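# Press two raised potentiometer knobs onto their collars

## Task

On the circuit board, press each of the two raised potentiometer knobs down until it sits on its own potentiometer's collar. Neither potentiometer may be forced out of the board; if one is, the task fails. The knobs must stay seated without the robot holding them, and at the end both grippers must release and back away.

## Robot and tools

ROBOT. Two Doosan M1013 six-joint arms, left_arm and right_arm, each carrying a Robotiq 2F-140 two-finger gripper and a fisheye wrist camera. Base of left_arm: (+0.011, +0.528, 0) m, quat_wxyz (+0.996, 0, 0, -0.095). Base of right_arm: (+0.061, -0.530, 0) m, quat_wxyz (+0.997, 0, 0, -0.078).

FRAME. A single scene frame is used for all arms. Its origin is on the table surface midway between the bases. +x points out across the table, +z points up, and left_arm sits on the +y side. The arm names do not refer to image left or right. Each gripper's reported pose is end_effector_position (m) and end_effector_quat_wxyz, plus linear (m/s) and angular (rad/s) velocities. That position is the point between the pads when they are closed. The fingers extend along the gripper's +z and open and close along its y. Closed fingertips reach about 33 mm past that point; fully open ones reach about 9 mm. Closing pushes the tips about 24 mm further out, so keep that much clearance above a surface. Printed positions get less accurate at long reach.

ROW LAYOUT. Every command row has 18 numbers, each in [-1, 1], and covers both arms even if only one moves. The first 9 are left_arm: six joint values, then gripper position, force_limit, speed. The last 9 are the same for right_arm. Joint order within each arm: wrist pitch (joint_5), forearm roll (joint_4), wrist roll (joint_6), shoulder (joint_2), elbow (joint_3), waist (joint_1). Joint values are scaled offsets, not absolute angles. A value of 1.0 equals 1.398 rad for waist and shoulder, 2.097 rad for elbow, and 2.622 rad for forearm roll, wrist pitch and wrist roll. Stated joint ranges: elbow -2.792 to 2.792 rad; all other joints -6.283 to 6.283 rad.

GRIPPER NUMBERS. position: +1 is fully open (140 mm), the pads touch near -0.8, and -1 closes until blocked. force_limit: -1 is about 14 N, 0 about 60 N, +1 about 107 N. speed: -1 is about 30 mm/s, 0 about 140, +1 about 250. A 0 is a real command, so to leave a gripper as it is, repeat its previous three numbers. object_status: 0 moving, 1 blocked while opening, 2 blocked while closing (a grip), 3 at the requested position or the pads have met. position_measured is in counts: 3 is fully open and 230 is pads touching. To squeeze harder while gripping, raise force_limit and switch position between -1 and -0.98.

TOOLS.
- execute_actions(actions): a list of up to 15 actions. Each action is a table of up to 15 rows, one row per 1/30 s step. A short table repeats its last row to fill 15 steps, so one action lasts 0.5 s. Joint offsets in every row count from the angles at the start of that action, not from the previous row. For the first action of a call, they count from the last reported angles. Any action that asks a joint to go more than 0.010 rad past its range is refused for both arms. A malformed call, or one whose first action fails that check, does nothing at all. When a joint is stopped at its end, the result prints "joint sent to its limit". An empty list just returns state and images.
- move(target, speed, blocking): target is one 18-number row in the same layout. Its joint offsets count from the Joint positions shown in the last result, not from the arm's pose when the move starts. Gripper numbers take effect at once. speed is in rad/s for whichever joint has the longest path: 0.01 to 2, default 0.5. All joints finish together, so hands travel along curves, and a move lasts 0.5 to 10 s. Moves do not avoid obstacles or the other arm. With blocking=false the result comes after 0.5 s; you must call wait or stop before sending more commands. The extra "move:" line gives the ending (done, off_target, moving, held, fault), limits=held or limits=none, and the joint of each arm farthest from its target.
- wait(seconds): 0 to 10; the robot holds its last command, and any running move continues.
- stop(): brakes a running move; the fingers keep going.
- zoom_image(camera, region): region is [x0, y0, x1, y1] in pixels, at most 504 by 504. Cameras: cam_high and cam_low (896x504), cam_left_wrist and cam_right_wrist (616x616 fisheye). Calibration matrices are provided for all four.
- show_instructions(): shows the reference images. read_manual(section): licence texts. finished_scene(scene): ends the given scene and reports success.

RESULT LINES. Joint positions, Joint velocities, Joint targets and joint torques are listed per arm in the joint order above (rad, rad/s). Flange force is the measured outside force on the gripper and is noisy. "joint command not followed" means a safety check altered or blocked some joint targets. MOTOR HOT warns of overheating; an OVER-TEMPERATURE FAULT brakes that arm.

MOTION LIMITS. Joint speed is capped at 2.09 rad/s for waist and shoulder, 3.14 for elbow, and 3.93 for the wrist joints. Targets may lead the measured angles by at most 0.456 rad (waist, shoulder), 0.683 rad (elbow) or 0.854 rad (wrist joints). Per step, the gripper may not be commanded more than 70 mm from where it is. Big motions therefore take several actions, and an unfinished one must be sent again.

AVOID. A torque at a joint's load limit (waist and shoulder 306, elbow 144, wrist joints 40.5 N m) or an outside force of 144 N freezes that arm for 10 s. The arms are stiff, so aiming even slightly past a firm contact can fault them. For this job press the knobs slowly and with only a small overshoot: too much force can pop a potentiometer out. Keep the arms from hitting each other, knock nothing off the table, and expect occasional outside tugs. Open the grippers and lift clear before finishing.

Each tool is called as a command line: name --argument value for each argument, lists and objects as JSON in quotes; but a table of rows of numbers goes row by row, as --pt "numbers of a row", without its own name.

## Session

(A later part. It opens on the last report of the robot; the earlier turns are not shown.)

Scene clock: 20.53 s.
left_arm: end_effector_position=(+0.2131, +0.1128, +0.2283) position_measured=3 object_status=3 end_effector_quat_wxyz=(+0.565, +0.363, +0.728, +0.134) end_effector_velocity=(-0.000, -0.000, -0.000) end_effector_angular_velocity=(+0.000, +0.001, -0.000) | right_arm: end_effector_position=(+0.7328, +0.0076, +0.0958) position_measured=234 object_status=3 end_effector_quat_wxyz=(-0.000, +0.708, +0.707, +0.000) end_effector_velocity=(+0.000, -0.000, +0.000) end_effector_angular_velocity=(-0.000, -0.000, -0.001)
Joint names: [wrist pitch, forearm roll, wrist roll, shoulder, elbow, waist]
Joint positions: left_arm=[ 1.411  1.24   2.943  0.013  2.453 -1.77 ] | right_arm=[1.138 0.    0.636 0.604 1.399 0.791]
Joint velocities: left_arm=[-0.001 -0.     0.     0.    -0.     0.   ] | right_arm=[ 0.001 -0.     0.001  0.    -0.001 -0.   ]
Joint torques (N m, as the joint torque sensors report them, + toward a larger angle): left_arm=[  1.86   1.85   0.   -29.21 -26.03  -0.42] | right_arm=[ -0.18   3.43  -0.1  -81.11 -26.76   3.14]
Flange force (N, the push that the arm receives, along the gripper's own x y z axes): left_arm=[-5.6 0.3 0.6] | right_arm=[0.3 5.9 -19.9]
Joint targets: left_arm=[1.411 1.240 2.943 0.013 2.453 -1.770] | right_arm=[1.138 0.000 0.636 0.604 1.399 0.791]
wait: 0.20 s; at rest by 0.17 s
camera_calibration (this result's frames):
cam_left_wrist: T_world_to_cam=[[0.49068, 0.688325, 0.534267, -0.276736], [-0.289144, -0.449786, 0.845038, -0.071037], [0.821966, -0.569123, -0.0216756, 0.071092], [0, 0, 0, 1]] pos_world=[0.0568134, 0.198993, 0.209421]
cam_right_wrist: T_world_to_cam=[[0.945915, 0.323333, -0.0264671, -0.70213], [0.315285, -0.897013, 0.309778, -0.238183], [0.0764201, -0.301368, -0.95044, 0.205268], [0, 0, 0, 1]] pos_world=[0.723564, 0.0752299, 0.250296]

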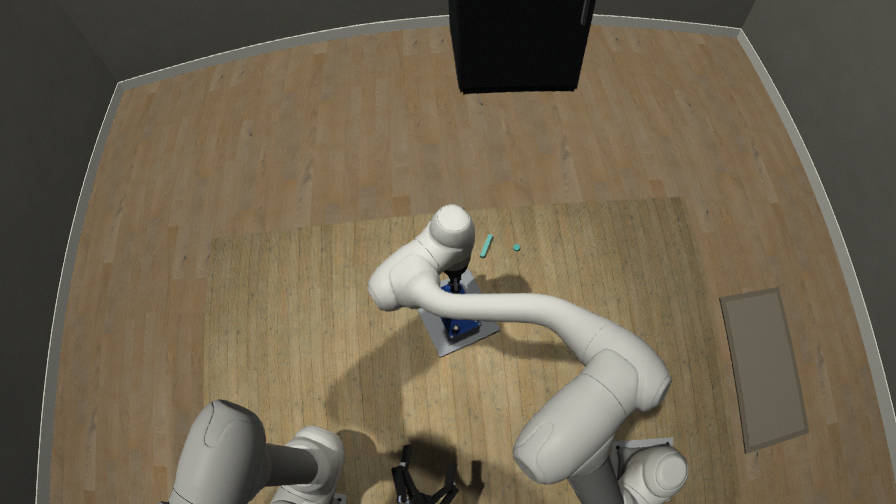

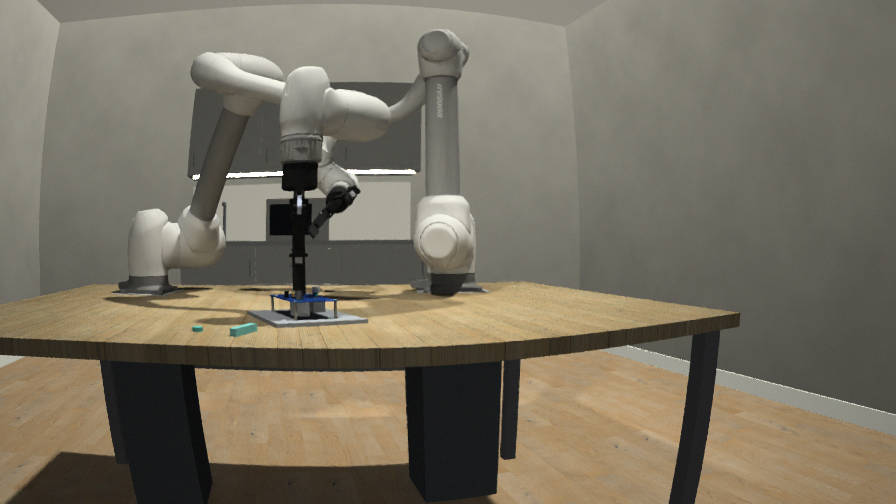

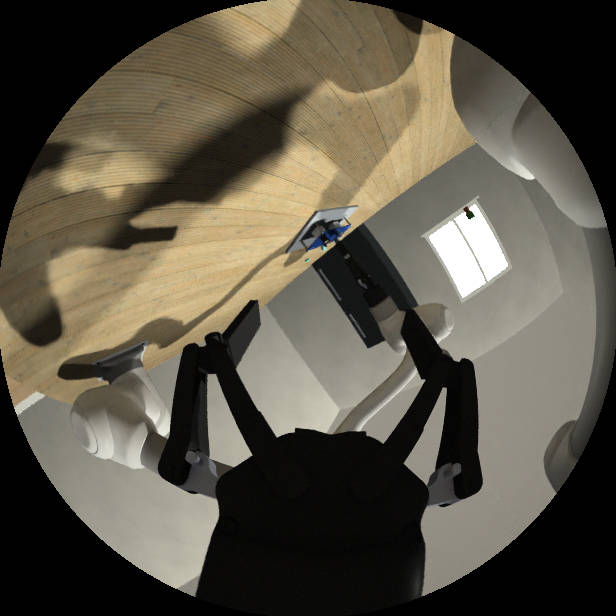

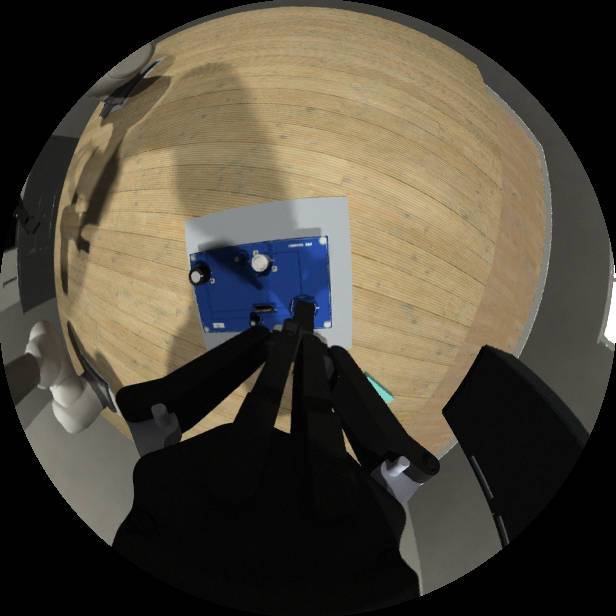

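move --target '[0,0,0,0,0,0,1,0,0, -0.000575,0,0,0.000465,0.00041,0,-1,0.5,1]' --speed 0.01

wait --seconds 0.2

Scene clock: 21.67 s.
left_arm: end_effector_position=(+0.2131, +0.1128, +0.2283) position_measured=3 object_status=3 end_effector_quat_wxyz=(+0.565, +0.363, +0.728, +0.134) end_effector_velocity=(+0.000, -0.000, +0.000) end_effector_angular_velocity=(-0.001, -0.000, +0.001) | right_arm: end_effector_position=(+0.7328, +0.0076, +0.0948) position_measured=234 object_status=3 end_effector_quat_wxyz=(-0.000, +0.708, +0.707, +0.000) end_effector_velocity=(-0.000, +0.000, -0.000) end_effector_angular_velocity=(+0.001, +0.000, +0.001)
Joint names: [wrist pitch, forearm roll, wrist roll, shoulder, elbow, waist]
Joint positions: left_arm=[ 1.411  1.24   2.943  0.013  2.453 -1.77 ] | right_arm=[1.136 0.    0.636 0.605 1.4   0.791]
Joint velocities: left_arm=[ 0.001  0.    -0.     0.    -0.001  0.001] | right_arm=[-0.     0.001 -0.001  0.    -0.     0.   ]
Joint torques (N m, as the joint torque sensors report them, + toward a larger angle): left_arm=[  1.85   1.96  -0.02 -28.94 -25.96   0.72] | right_arm=[  0.07   4.23  -0.24 -79.28 -26.83   0.72]
Flange force (N, the push that the arm receives, along the gripper's own x y z axes): left_arm=[-4.9 0.5 -2.8] | right_arm=[0.7 1.8 -20.8]
Joint targets: left_arm=[1.411 1.240 2.943 0.013 2.453 -1.770] | right_arm=[1.136 0.000 0.636 0.605 1.400 0.791]
move: done; limits=none; left_arm: farthest joint: the waist, 0.000 radians from its target (0.000 radians at the start); right_arm: farthest joint: the waist, 0.000 radians from its target (0.000 radians at the start)
camera_calibration (this result's frames):
cam_left_wrist: T_world_to_cam=[[0.49068, 0.688325, 0.534267, -0.276735], [-0.289144, -0.449785, 0.845038, -0.071037], [0.821966, -0.569124, -0.0216755, 0.071092], [0, 0, 0, 1]] pos_world=[0.0568135, 0.198993, 0.209421]
cam_right_wrist: T_world_to_cam=[[0.945915, 0.323332, -0.026468, -0.702134], [0.315285, -0.897013, 0.309778, -0.237887], [0.0764193, -0.301369, -0.95044, 0.204341], [0, 0, 0, 1]] pos_world=[0.723546, 0.0752168, 0.249322]

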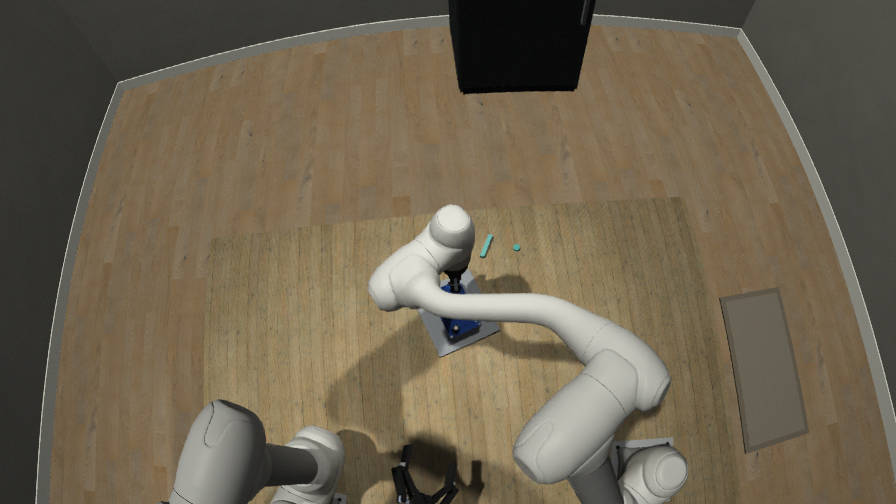

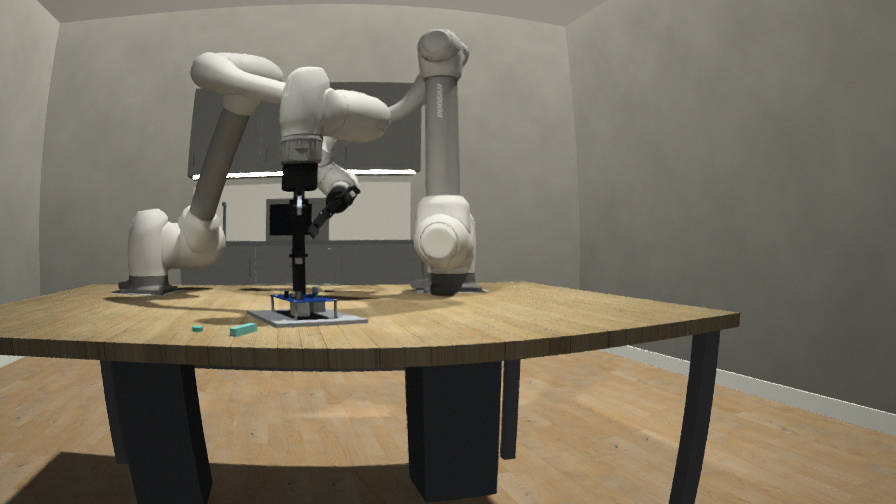

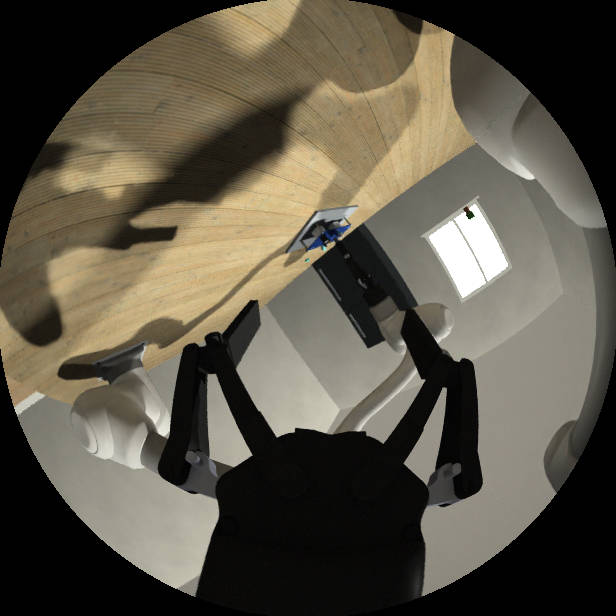

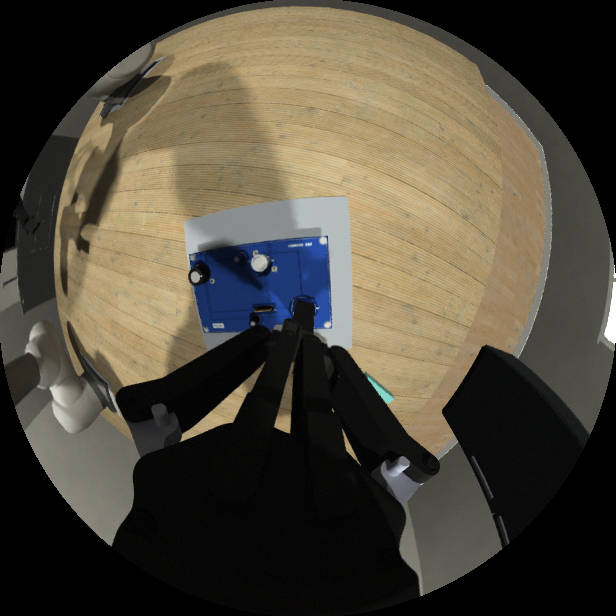

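Scene clock: 21.87 s.
left_arm: end_effector_position=(+0.2131, +0.1128, +0.2283) position_measured=3 object_status=3 end_effector_quat_wxyz=(+0.565, +0.363, +0.728, +0.134) end_effector_velocity=(+0.001, +0.001, -0.000) end_effector_angular_velocity=(+0.001, -0.001, +0.001) | right_arm: end_effector_position=(+0.7328, +0.0076, +0.0948) position_measured=234 object_status=3 end_effector_quat_wxyz=(-0.000, +0.708, +0.707, +0.000) end_effector_velocity=(+0.000, -0.000, +0.000) end_effector_angular_velocity=(-0.000, -0.001, +0.001)
Joint names: [wrist pitch, forearm roll, wrist roll, shoulder, elbow, waist]
Joint positions: left_arm=[ 1.411  1.24   2.943  0.013  2.453 -1.77 ] | right_arm=[1.136 0.    0.636 0.605 1.4   0.791]
Joint velocities: left_arm=[ 0.001  0.    -0.     0.     0.001  0.001] | right_arm=[-0.001 -0.001 -0.001 -0.    -0.    -0.   ]
Joint torques (N m, as the joint torque sensors report them, + toward a larger angle): left_arm=[  1.83   1.85  -0.04 -29.49 -26.03  -0.53] | right_arm=[ -0.22   3.71   0.34 -78.89 -27.24   1.93]
Flange force (N, the push that the arm receives, along the gripper's own x y z axes): left_arm=[-5.8 0.0 1.0] | right_arm=[-1.9 1.9 -21.1]
Joint targets: left_arm=[1.411 1.240 2.943 0.013 2.453 -1.770] | right_arm=[1.136 0.000 0.636 0.605 1.400 0.791]
wait: 0.20 s; at rest by 0.17 s
camera_calibration (this result's frames):
cam_left_wrist: T_world_to_cam=[[0.49068, 0.688325, 0.534267, -0.276736], [-0.289144, -0.449786, 0.845038, -0.0710369], [0.821966, -0.569123, -0.0216757, 0.071092], [0, 0, 0, 1]] pos_world=[0.0568135, 0.198993, 0.209421]
cam_right_wrist: T_world_to_cam=[[0.945915, 0.323333, -0.0264682, -0.702134], [0.315285, -0.897013, 0.309778, -0.237882], [0.0764191, -0.301369, -0.95044, 0.204323], [0, 0, 0, 1]] pos_world=[0.723545, 0.0752164, 0.249303]

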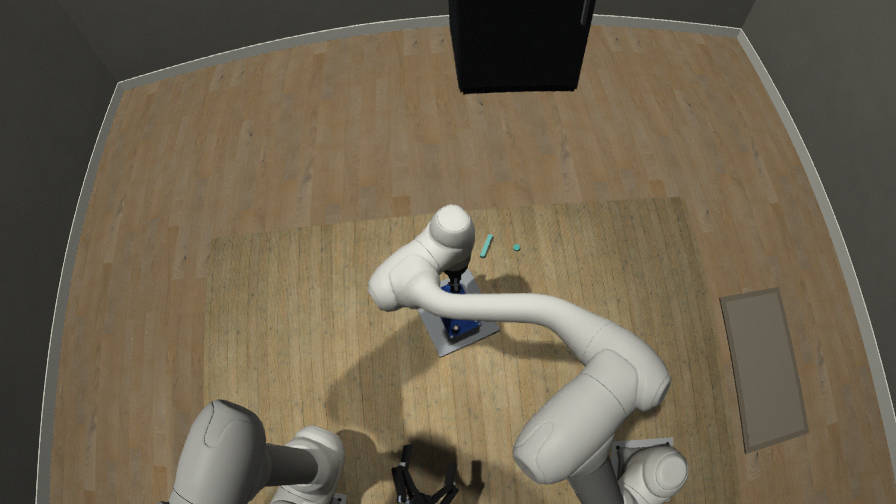

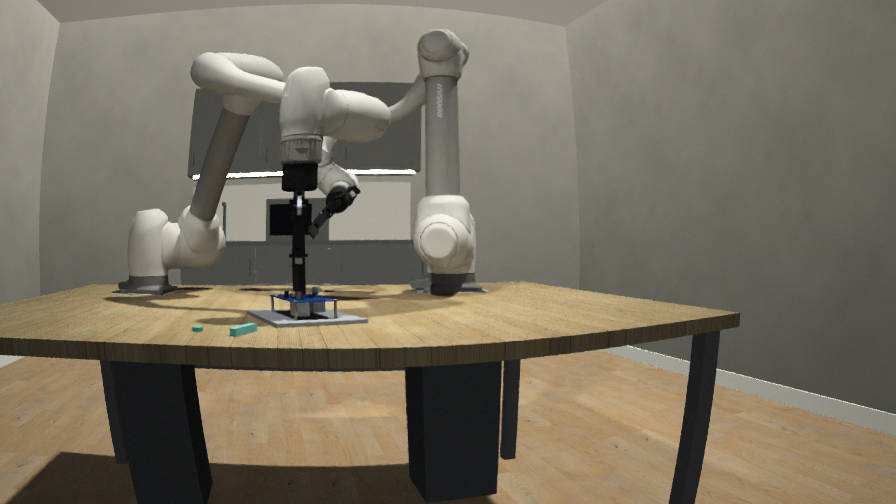

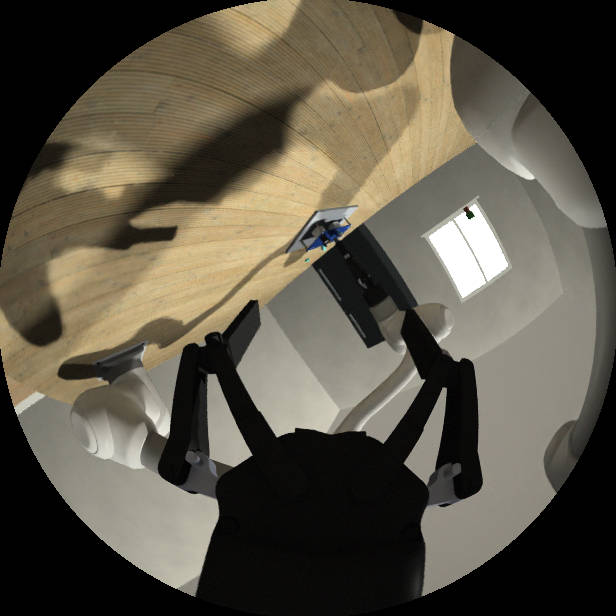

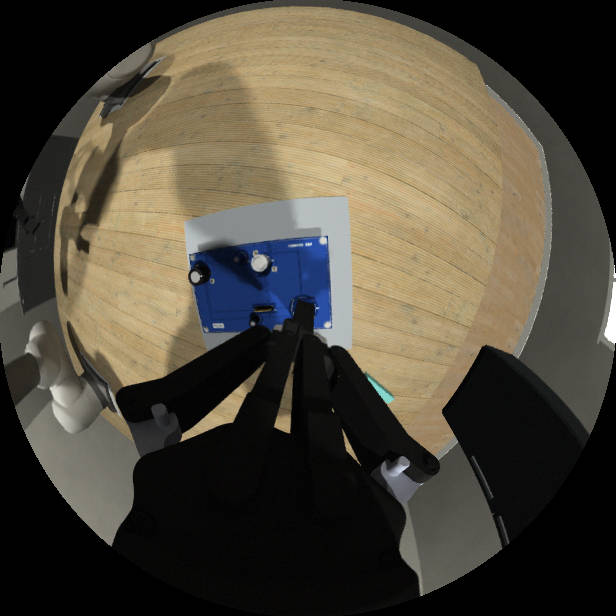

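move --target '[0,0,0,0,0,0,1,0,0, -0.000575,0,0,0.000465,0.00041,0,-1,0.5,1]' --speed 0.01

wait --seconds 0.2

Scene clock: 22.70 s.
left_arm: end_effector_position=(+0.2131, +0.1128, +0.2283) position_measured=3 object_status=3 end_effector_quat_wxyz=(+0.565, +0.363, +0.728, +0.134) end_effector_velocity=(-0.000, -0.000, -0.000) end_effector_angular_velocity=(-0.001, +0.001, -0.001) | right_arm: end_effector_position=(+0.7328, +0.0076, +0.0939) position_measured=234 object_status=3 end_effector_quat_wxyz=(-0.000, +0.708, +0.707, +0.000) end_effector_velocity=(+0.000, +0.000, -0.001) end_effector_angular_velocity=(+0.001, -0.001, +0.001)
Joint names: [wrist pitch, forearm roll, wrist roll, shoulder, elbow, waist]
Joint positions: left_arm=[ 1.411  1.24   2.943  0.013  2.453 -1.77 ] | right_arm=[1.135 0.    0.636 0.606 1.401 0.791]
Joint velocities: left_arm=[-0.001 -0.    -0.    -0.    -0.    -0.   ] | right_arm=[-0.002  0.    -0.002  0.     0.001 -0.   ]
Joint torques (N m, as the joint torque sensors report them, + toward a larger angle): left_arm=[  1.84   1.96   0.15 -28.6  -25.79  -1.34] | right_arm=[  0.24   3.62  -0.18 -79.97 -27.27   3.41]
Flange force (N, the push that the arm receives, along the gripper's own x y z axes): left_arm=[-6.7 1.7 2.3] | right_arm=[-2.1 3.3 -19.5]
Joint targets: left_arm=[1.411 1.240 2.943 0.013 2.453 -1.770] | right_arm=[1.135 0.000 0.636 0.606 1.401 0.791]
move: done; limits=none; left_arm: farthest joint: the waist, 0.000 radians from its target (0.000 radians at the start); right_arm: farthest joint: the waist, 0.000 radians from its target (0.000 radians at the start)
camera_calibration (this result's frames):
cam_left_wrist: T_world_to_cam=[[0.49068, 0.688325, 0.534267, -0.276736], [-0.289144, -0.449786, 0.845038, -0.0710369], [0.821966, -0.569123, -0.0216757, 0.0710921], [0, 0, 0, 1]] pos_world=[0.0568134, 0.198993, 0.209421]
cam_right_wrist: T_world_to_cam=[[0.945915, 0.323332, -0.0264686, -0.702137], [0.315285, -0.897013, 0.309778, -0.237586], [0.0764186, -0.301369, -0.95044, 0.203396], [0, 0, 0, 1]] pos_world=[0.723526, 0.0752025, 0.24833]

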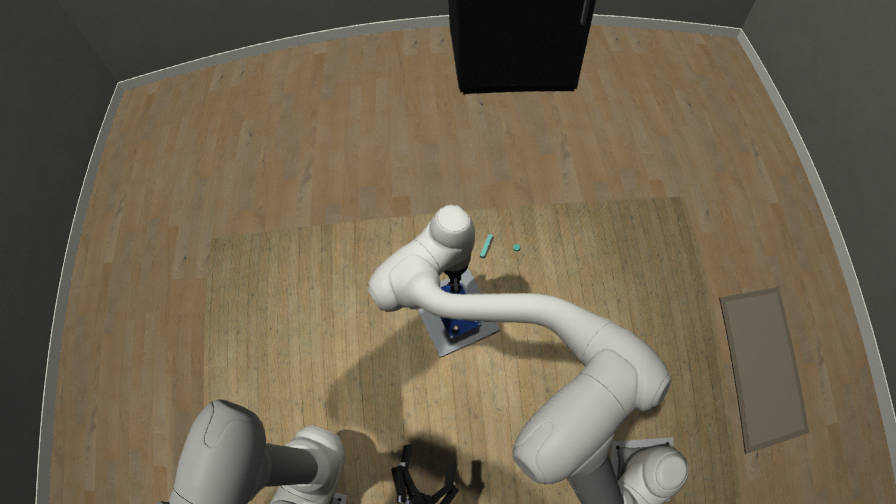

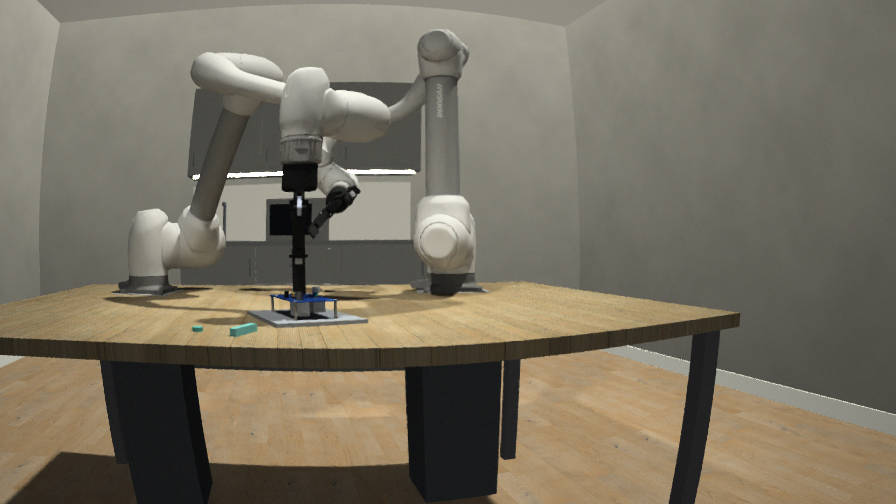

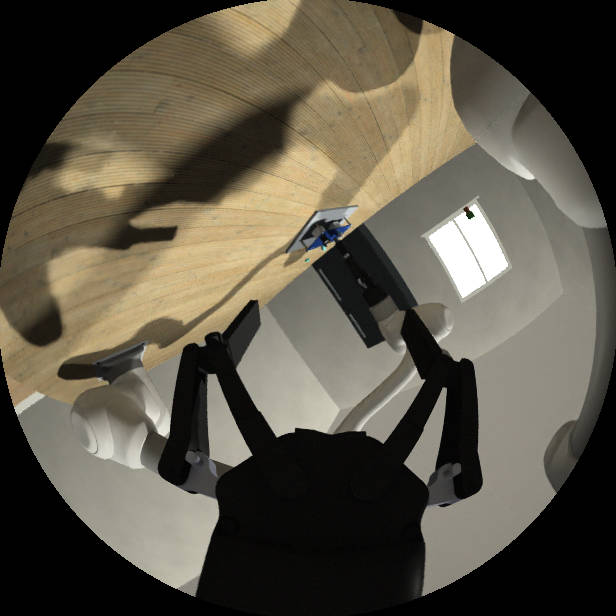

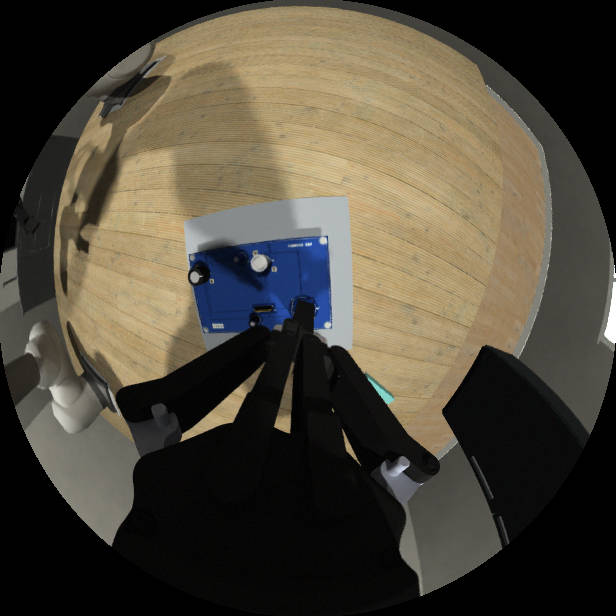

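Scene clock: 22.90 s.
left_arm: end_effector_position=(+0.2131, +0.1128, +0.2283) position_measured=3 object_status=3 end_effector_quat_wxyz=(+0.565, +0.363, +0.728, +0.134) end_effector_velocity=(+0.000, -0.000, +0.000) end_effector_angular_velocity=(-0.001, +0.000, +0.001) | right_arm: end_effector_position=(+0.7328, +0.0076, +0.0938) position_measured=234 object_status=3 end_effector_quat_wxyz=(-0.000, +0.708, +0.707, +0.000) end_effector_velocity=(-0.000, -0.000, -0.001) end_effector_angular_velocity=(-0.000, +0.000, +0.001)
Joint names: [wrist pitch, forearm roll, wrist roll, shoulder, elbow, waist]
Joint positions: left_arm=[ 1.411  1.24   2.943  0.013  2.453 -1.77 ] | right_arm=[1.135 0.    0.636 0.606 1.401 0.791]
Joint velocities: left_arm=[ 0.     0.    -0.     0.    -0.001  0.001] | right_arm=[-0.001  0.    -0.001  0.     0.001 -0.   ]
Joint torques (N m, as the joint torque sensors report them, + toward a larger angle): left_arm=[  1.76   1.95   0.02 -29.16 -26.08  -1.99] | right_arm=[  0.43   3.67   0.2  -80.2  -27.18   1.77]
Flange force (N, the push that the arm receives, along the gripper's own x y z axes): left_arm=[-7.1 1.0 4.4] | right_arm=[-0.7 2.7 -19.1]
Joint targets: left_arm=[1.411 1.240 2.943 0.013 2.453 -1.770] | right_arm=[1.135 0.000 0.636 0.606 1.401 0.791]
wait: 0.20 s; at rest by 0.17 s
camera_calibration (this result's frames):
cam_left_wrist: T_world_to_cam=[[0.49068, 0.688325, 0.534267, -0.276736], [-0.289144, -0.449786, 0.845038, -0.0710369], [0.821966, -0.569123, -0.0216757, 0.071092], [0, 0, 0, 1]] pos_world=[0.0568135, 0.198993, 0.209421]
cam_right_wrist: T_world_to_cam=[[0.945915, 0.323332, -0.0264694, -0.702136], [0.315285, -0.897013, 0.309779, -0.237581], [0.0764181, -0.30137, -0.95044, 0.203378], [0, 0, 0, 1]] pos_world=[0.723526, 0.075202, 0.248311]

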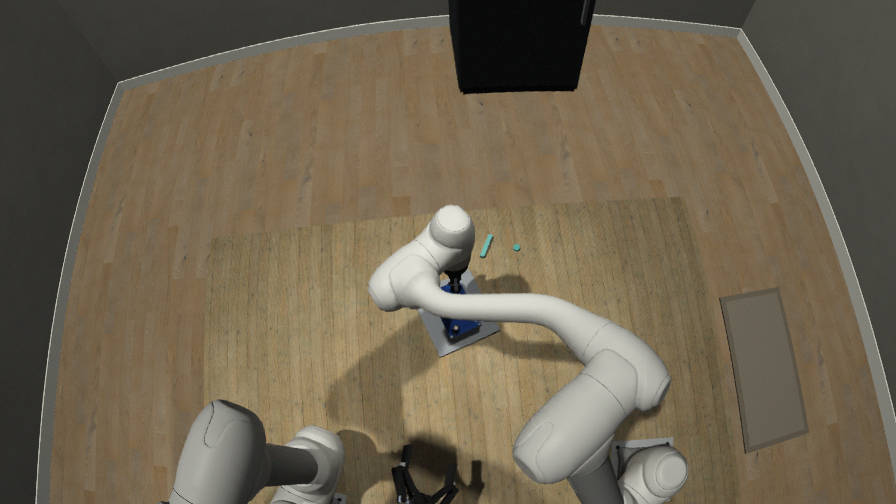

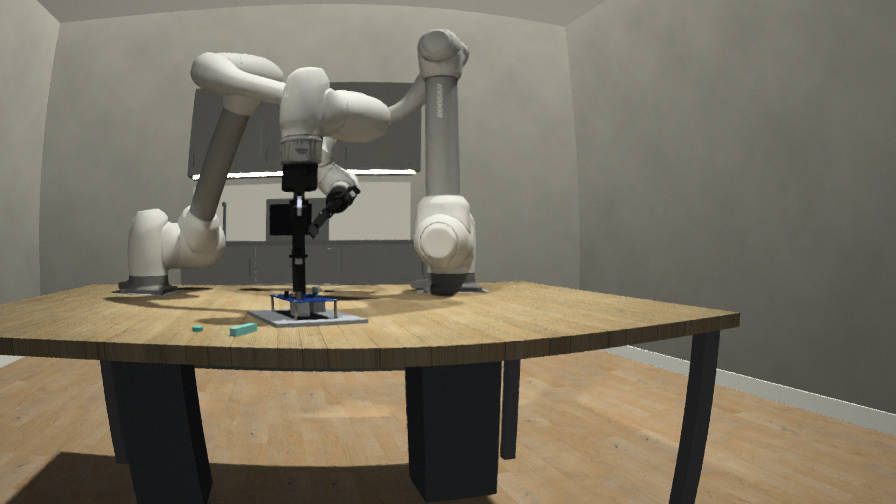

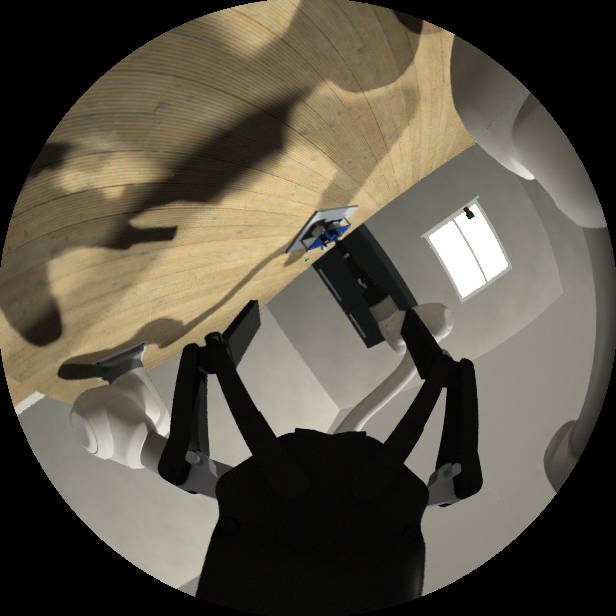

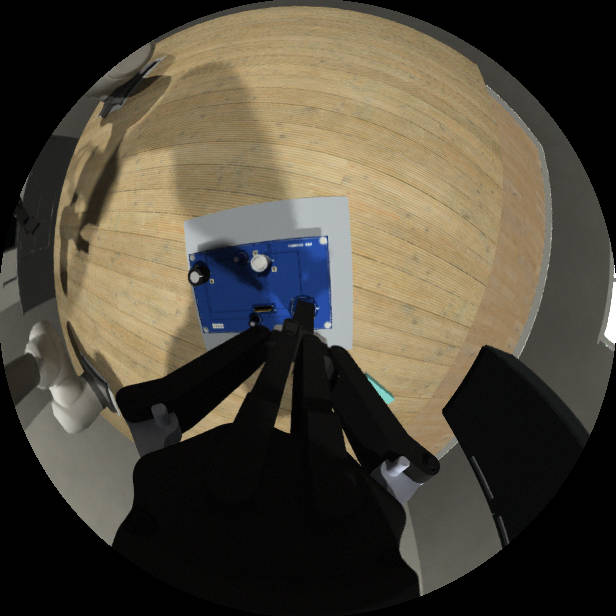

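move --target '[0,0,0,0,0,0,1,0,0, -0.000345,0,0,0.00028,0.000246,0,-1,0.5,1]' --speed 0.01

wait --seconds 0.2

Scene clock: 23.73 s.
left_arm: end_effector_position=(+0.2131, +0.1128, +0.2283) position_measured=3 object_status=3 end_effector_quat_wxyz=(+0.565, +0.363, +0.728, +0.134) end_effector_velocity=(-0.000, -0.001, +0.000) end_effector_angular_velocity=(-0.002, +0.001, +0.000) | right_arm: end_effector_position=(+0.7328, +0.0075, +0.0932) position_measured=234 object_status=3 end_effector_quat_wxyz=(-0.000, +0.708, +0.707, +0.000) end_effector_velocity=(+0.000, +0.000, -0.000) end_effector_angular_velocity=(+0.001, +0.000, +0.000)
Joint names: [wrist pitch, forearm roll, wrist roll, shoulder, elbow, waist]
Joint positions: left_arm=[ 1.411  1.24   2.943  0.013  2.453 -1.77 ] | right_arm=[1.134 0.    0.636 0.606 1.401 0.791]
Joint velocities: left_arm=[-0.     0.    -0.    -0.    -0.001  0.   ] | right_arm=[-0.     0.001 -0.001  0.    -0.     0.   ]
Joint torques (N m, as the joint torque sensors report them, + toward a larger angle): left_arm=[  1.79   1.91   0.13 -27.83 -26.78  -0.26] | right_arm=[  0.05   3.85  -0.17 -80.05 -26.58   3.17]
Flange force (N, the push that the arm receives, along the gripper's own x y z axes): left_arm=[-4.8 4.1 -0.5] | right_arm=[-0.6 4.7 -20.5]
Joint targets: left_arm=[1.411 1.240 2.943 0.013 2.453 -1.770] | right_arm=[1.134 0.000 0.636 0.606 1.401 0.791]
move: done; limits=none; left_arm: farthest joint: the waist, 0.000 radians from its target (0.000 radians at the start); right_arm: farthest joint: the waist, 0.000 radians from its target (0.000 radians at the start)
camera_calibration (this result's frames):
cam_left_wrist: T_world_to_cam=[[0.49068, 0.688325, 0.534267, -0.276736], [-0.289144, -0.449785, 0.845038, -0.071037], [0.821966, -0.569123, -0.0216756, 0.071092], [0, 0, 0, 1]] pos_world=[0.0568134, 0.198993, 0.209421]
cam_right_wrist: T_world_to_cam=[[0.945915, 0.323332, -0.0264709, -0.702138], [0.315285, -0.897013, 0.309779, -0.237404], [0.0764168, -0.301371, -0.95044, 0.202821], [0, 0, 0, 1]] pos_world=[0.723514, 0.0751934, 0.247726]

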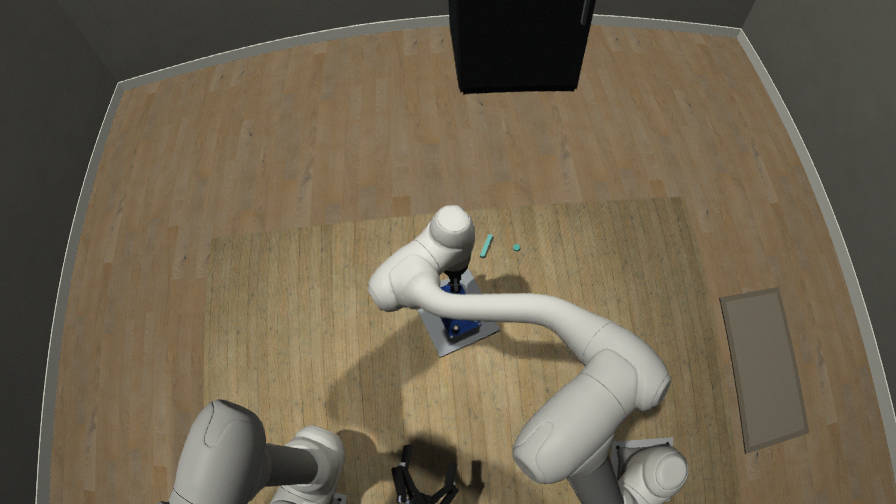

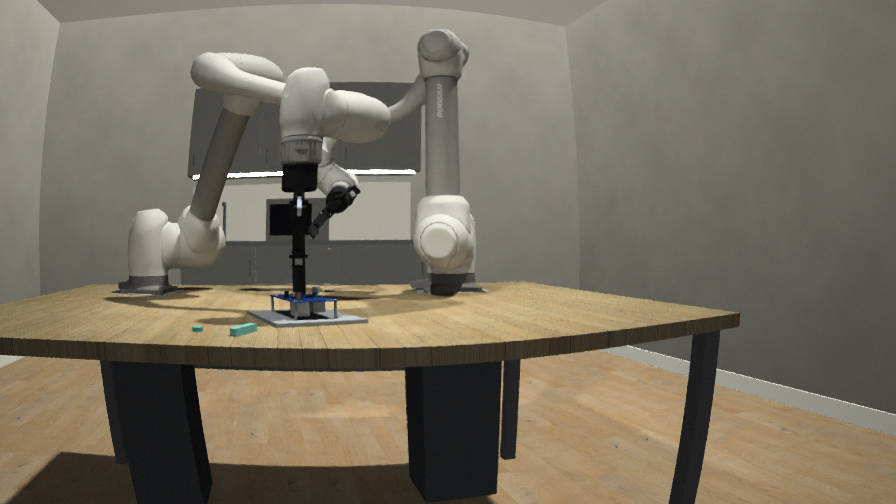

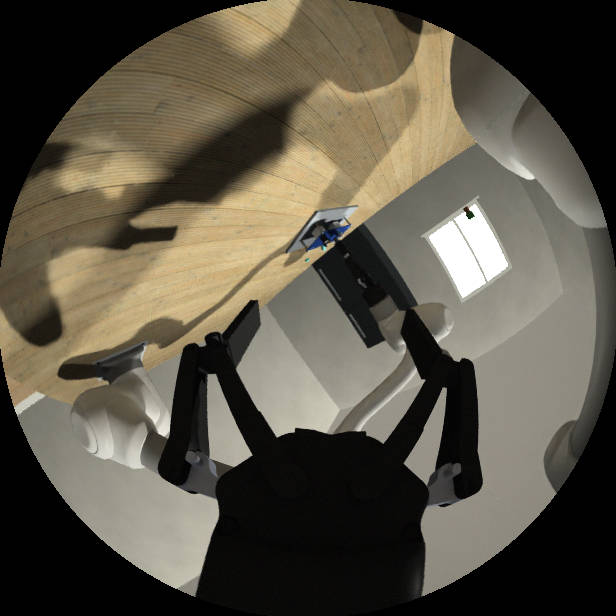

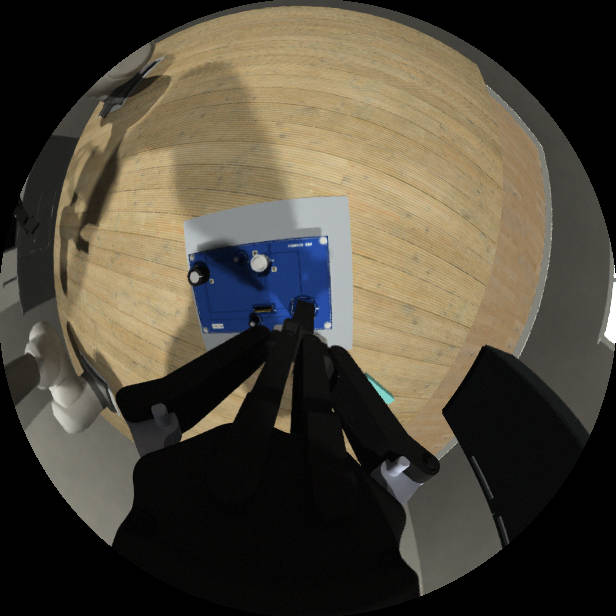

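Scene clock: 23.93 s.
left_arm: end_effector_position=(+0.2131, +0.1128, +0.2283) position_measured=3 object_status=3 end_effector_quat_wxyz=(+0.565, +0.363, +0.728, +0.134) end_effector_velocity=(-0.000, +0.000, -0.000) end_effector_angular_velocity=(+0.001, -0.000, -0.001) | right_arm: end_effector_position=(+0.7328, +0.0075, +0.0932) position_measured=234 object_status=3 end_effector_quat_wxyz=(-0.000, +0.708, +0.707, +0.000) end_effector_velocity=(-0.000, -0.000, -0.000) end_effector_angular_velocity=(-0.000, -0.000, +0.000)
Joint names: [wrist pitch, forearm roll, wrist roll, shoulder, elbow, waist]
Joint positions: left_arm=[ 1.411  1.24   2.943  0.013  2.453 -1.77 ] | right_arm=[1.134 0.    0.636 0.606 1.401 0.791]
Joint velocities: left_arm=[-0.     0.     0.     0.     0.001 -0.001] | right_arm=[-0. -0.  0. -0.  0.  0.]
Joint torques (N m, as the joint torque sensors report them, + toward a larger angle): left_arm=[  1.95   1.88   0.11 -28.97 -25.8   -2.25] | right_arm=[  0.34   3.97   0.07 -82.14 -26.26   4.19]
Flange force (N, the push that the arm receives, along the gripper's own x y z axes): left_arm=[-7.2 0.7 5.2] | right_arm=[0.4 8.4 -18.7]
Joint targets: left_arm=[1.411 1.240 2.943 0.013 2.453 -1.770] | right_arm=[1.134 0.000 0.636 0.606 1.401 0.791]
wait: 0.20 s; at rest by 0.17 s
camera_calibration (this result's frames):
cam_left_wrist: T_world_to_cam=[[0.49068, 0.688325, 0.534267, -0.276735], [-0.289144, -0.449785, 0.845038, -0.071037], [0.821966, -0.569124, -0.0216756, 0.071092], [0, 0, 0, 1]] pos_world=[0.0568135, 0.198993, 0.209421]
cam_right_wrist: T_world_to_cam=[[0.945915, 0.323332, -0.0264715, -0.702138], [0.315285, -0.897013, 0.309779, -0.237401], [0.0764163, -0.301371, -0.95044, 0.20281], [0, 0, 0, 1]] pos_world=[0.723514, 0.075193, 0.247714]

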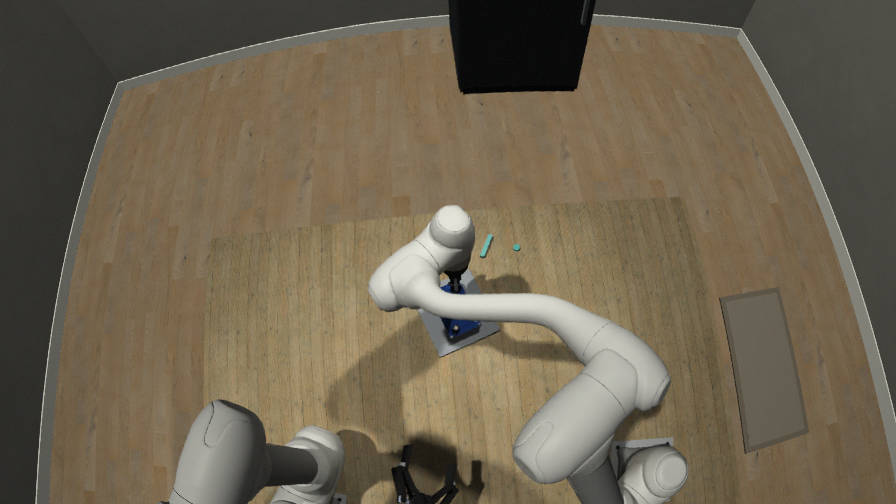

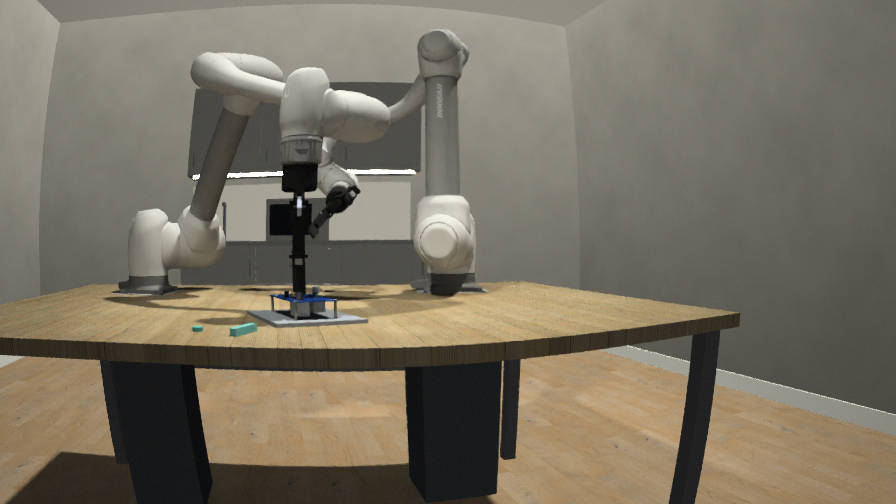

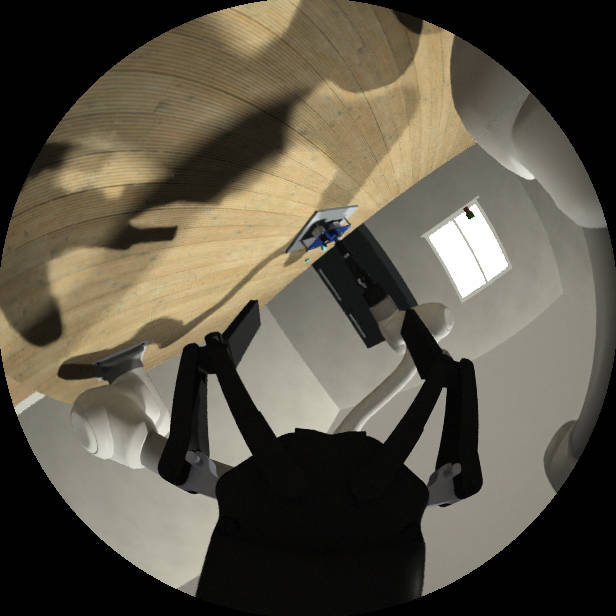

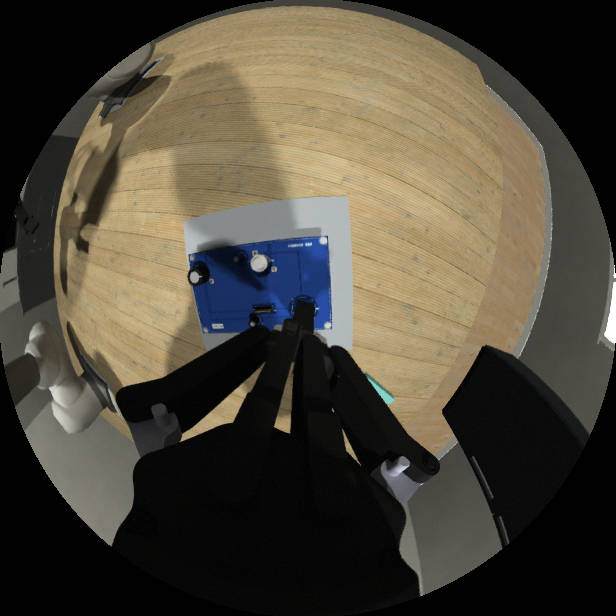

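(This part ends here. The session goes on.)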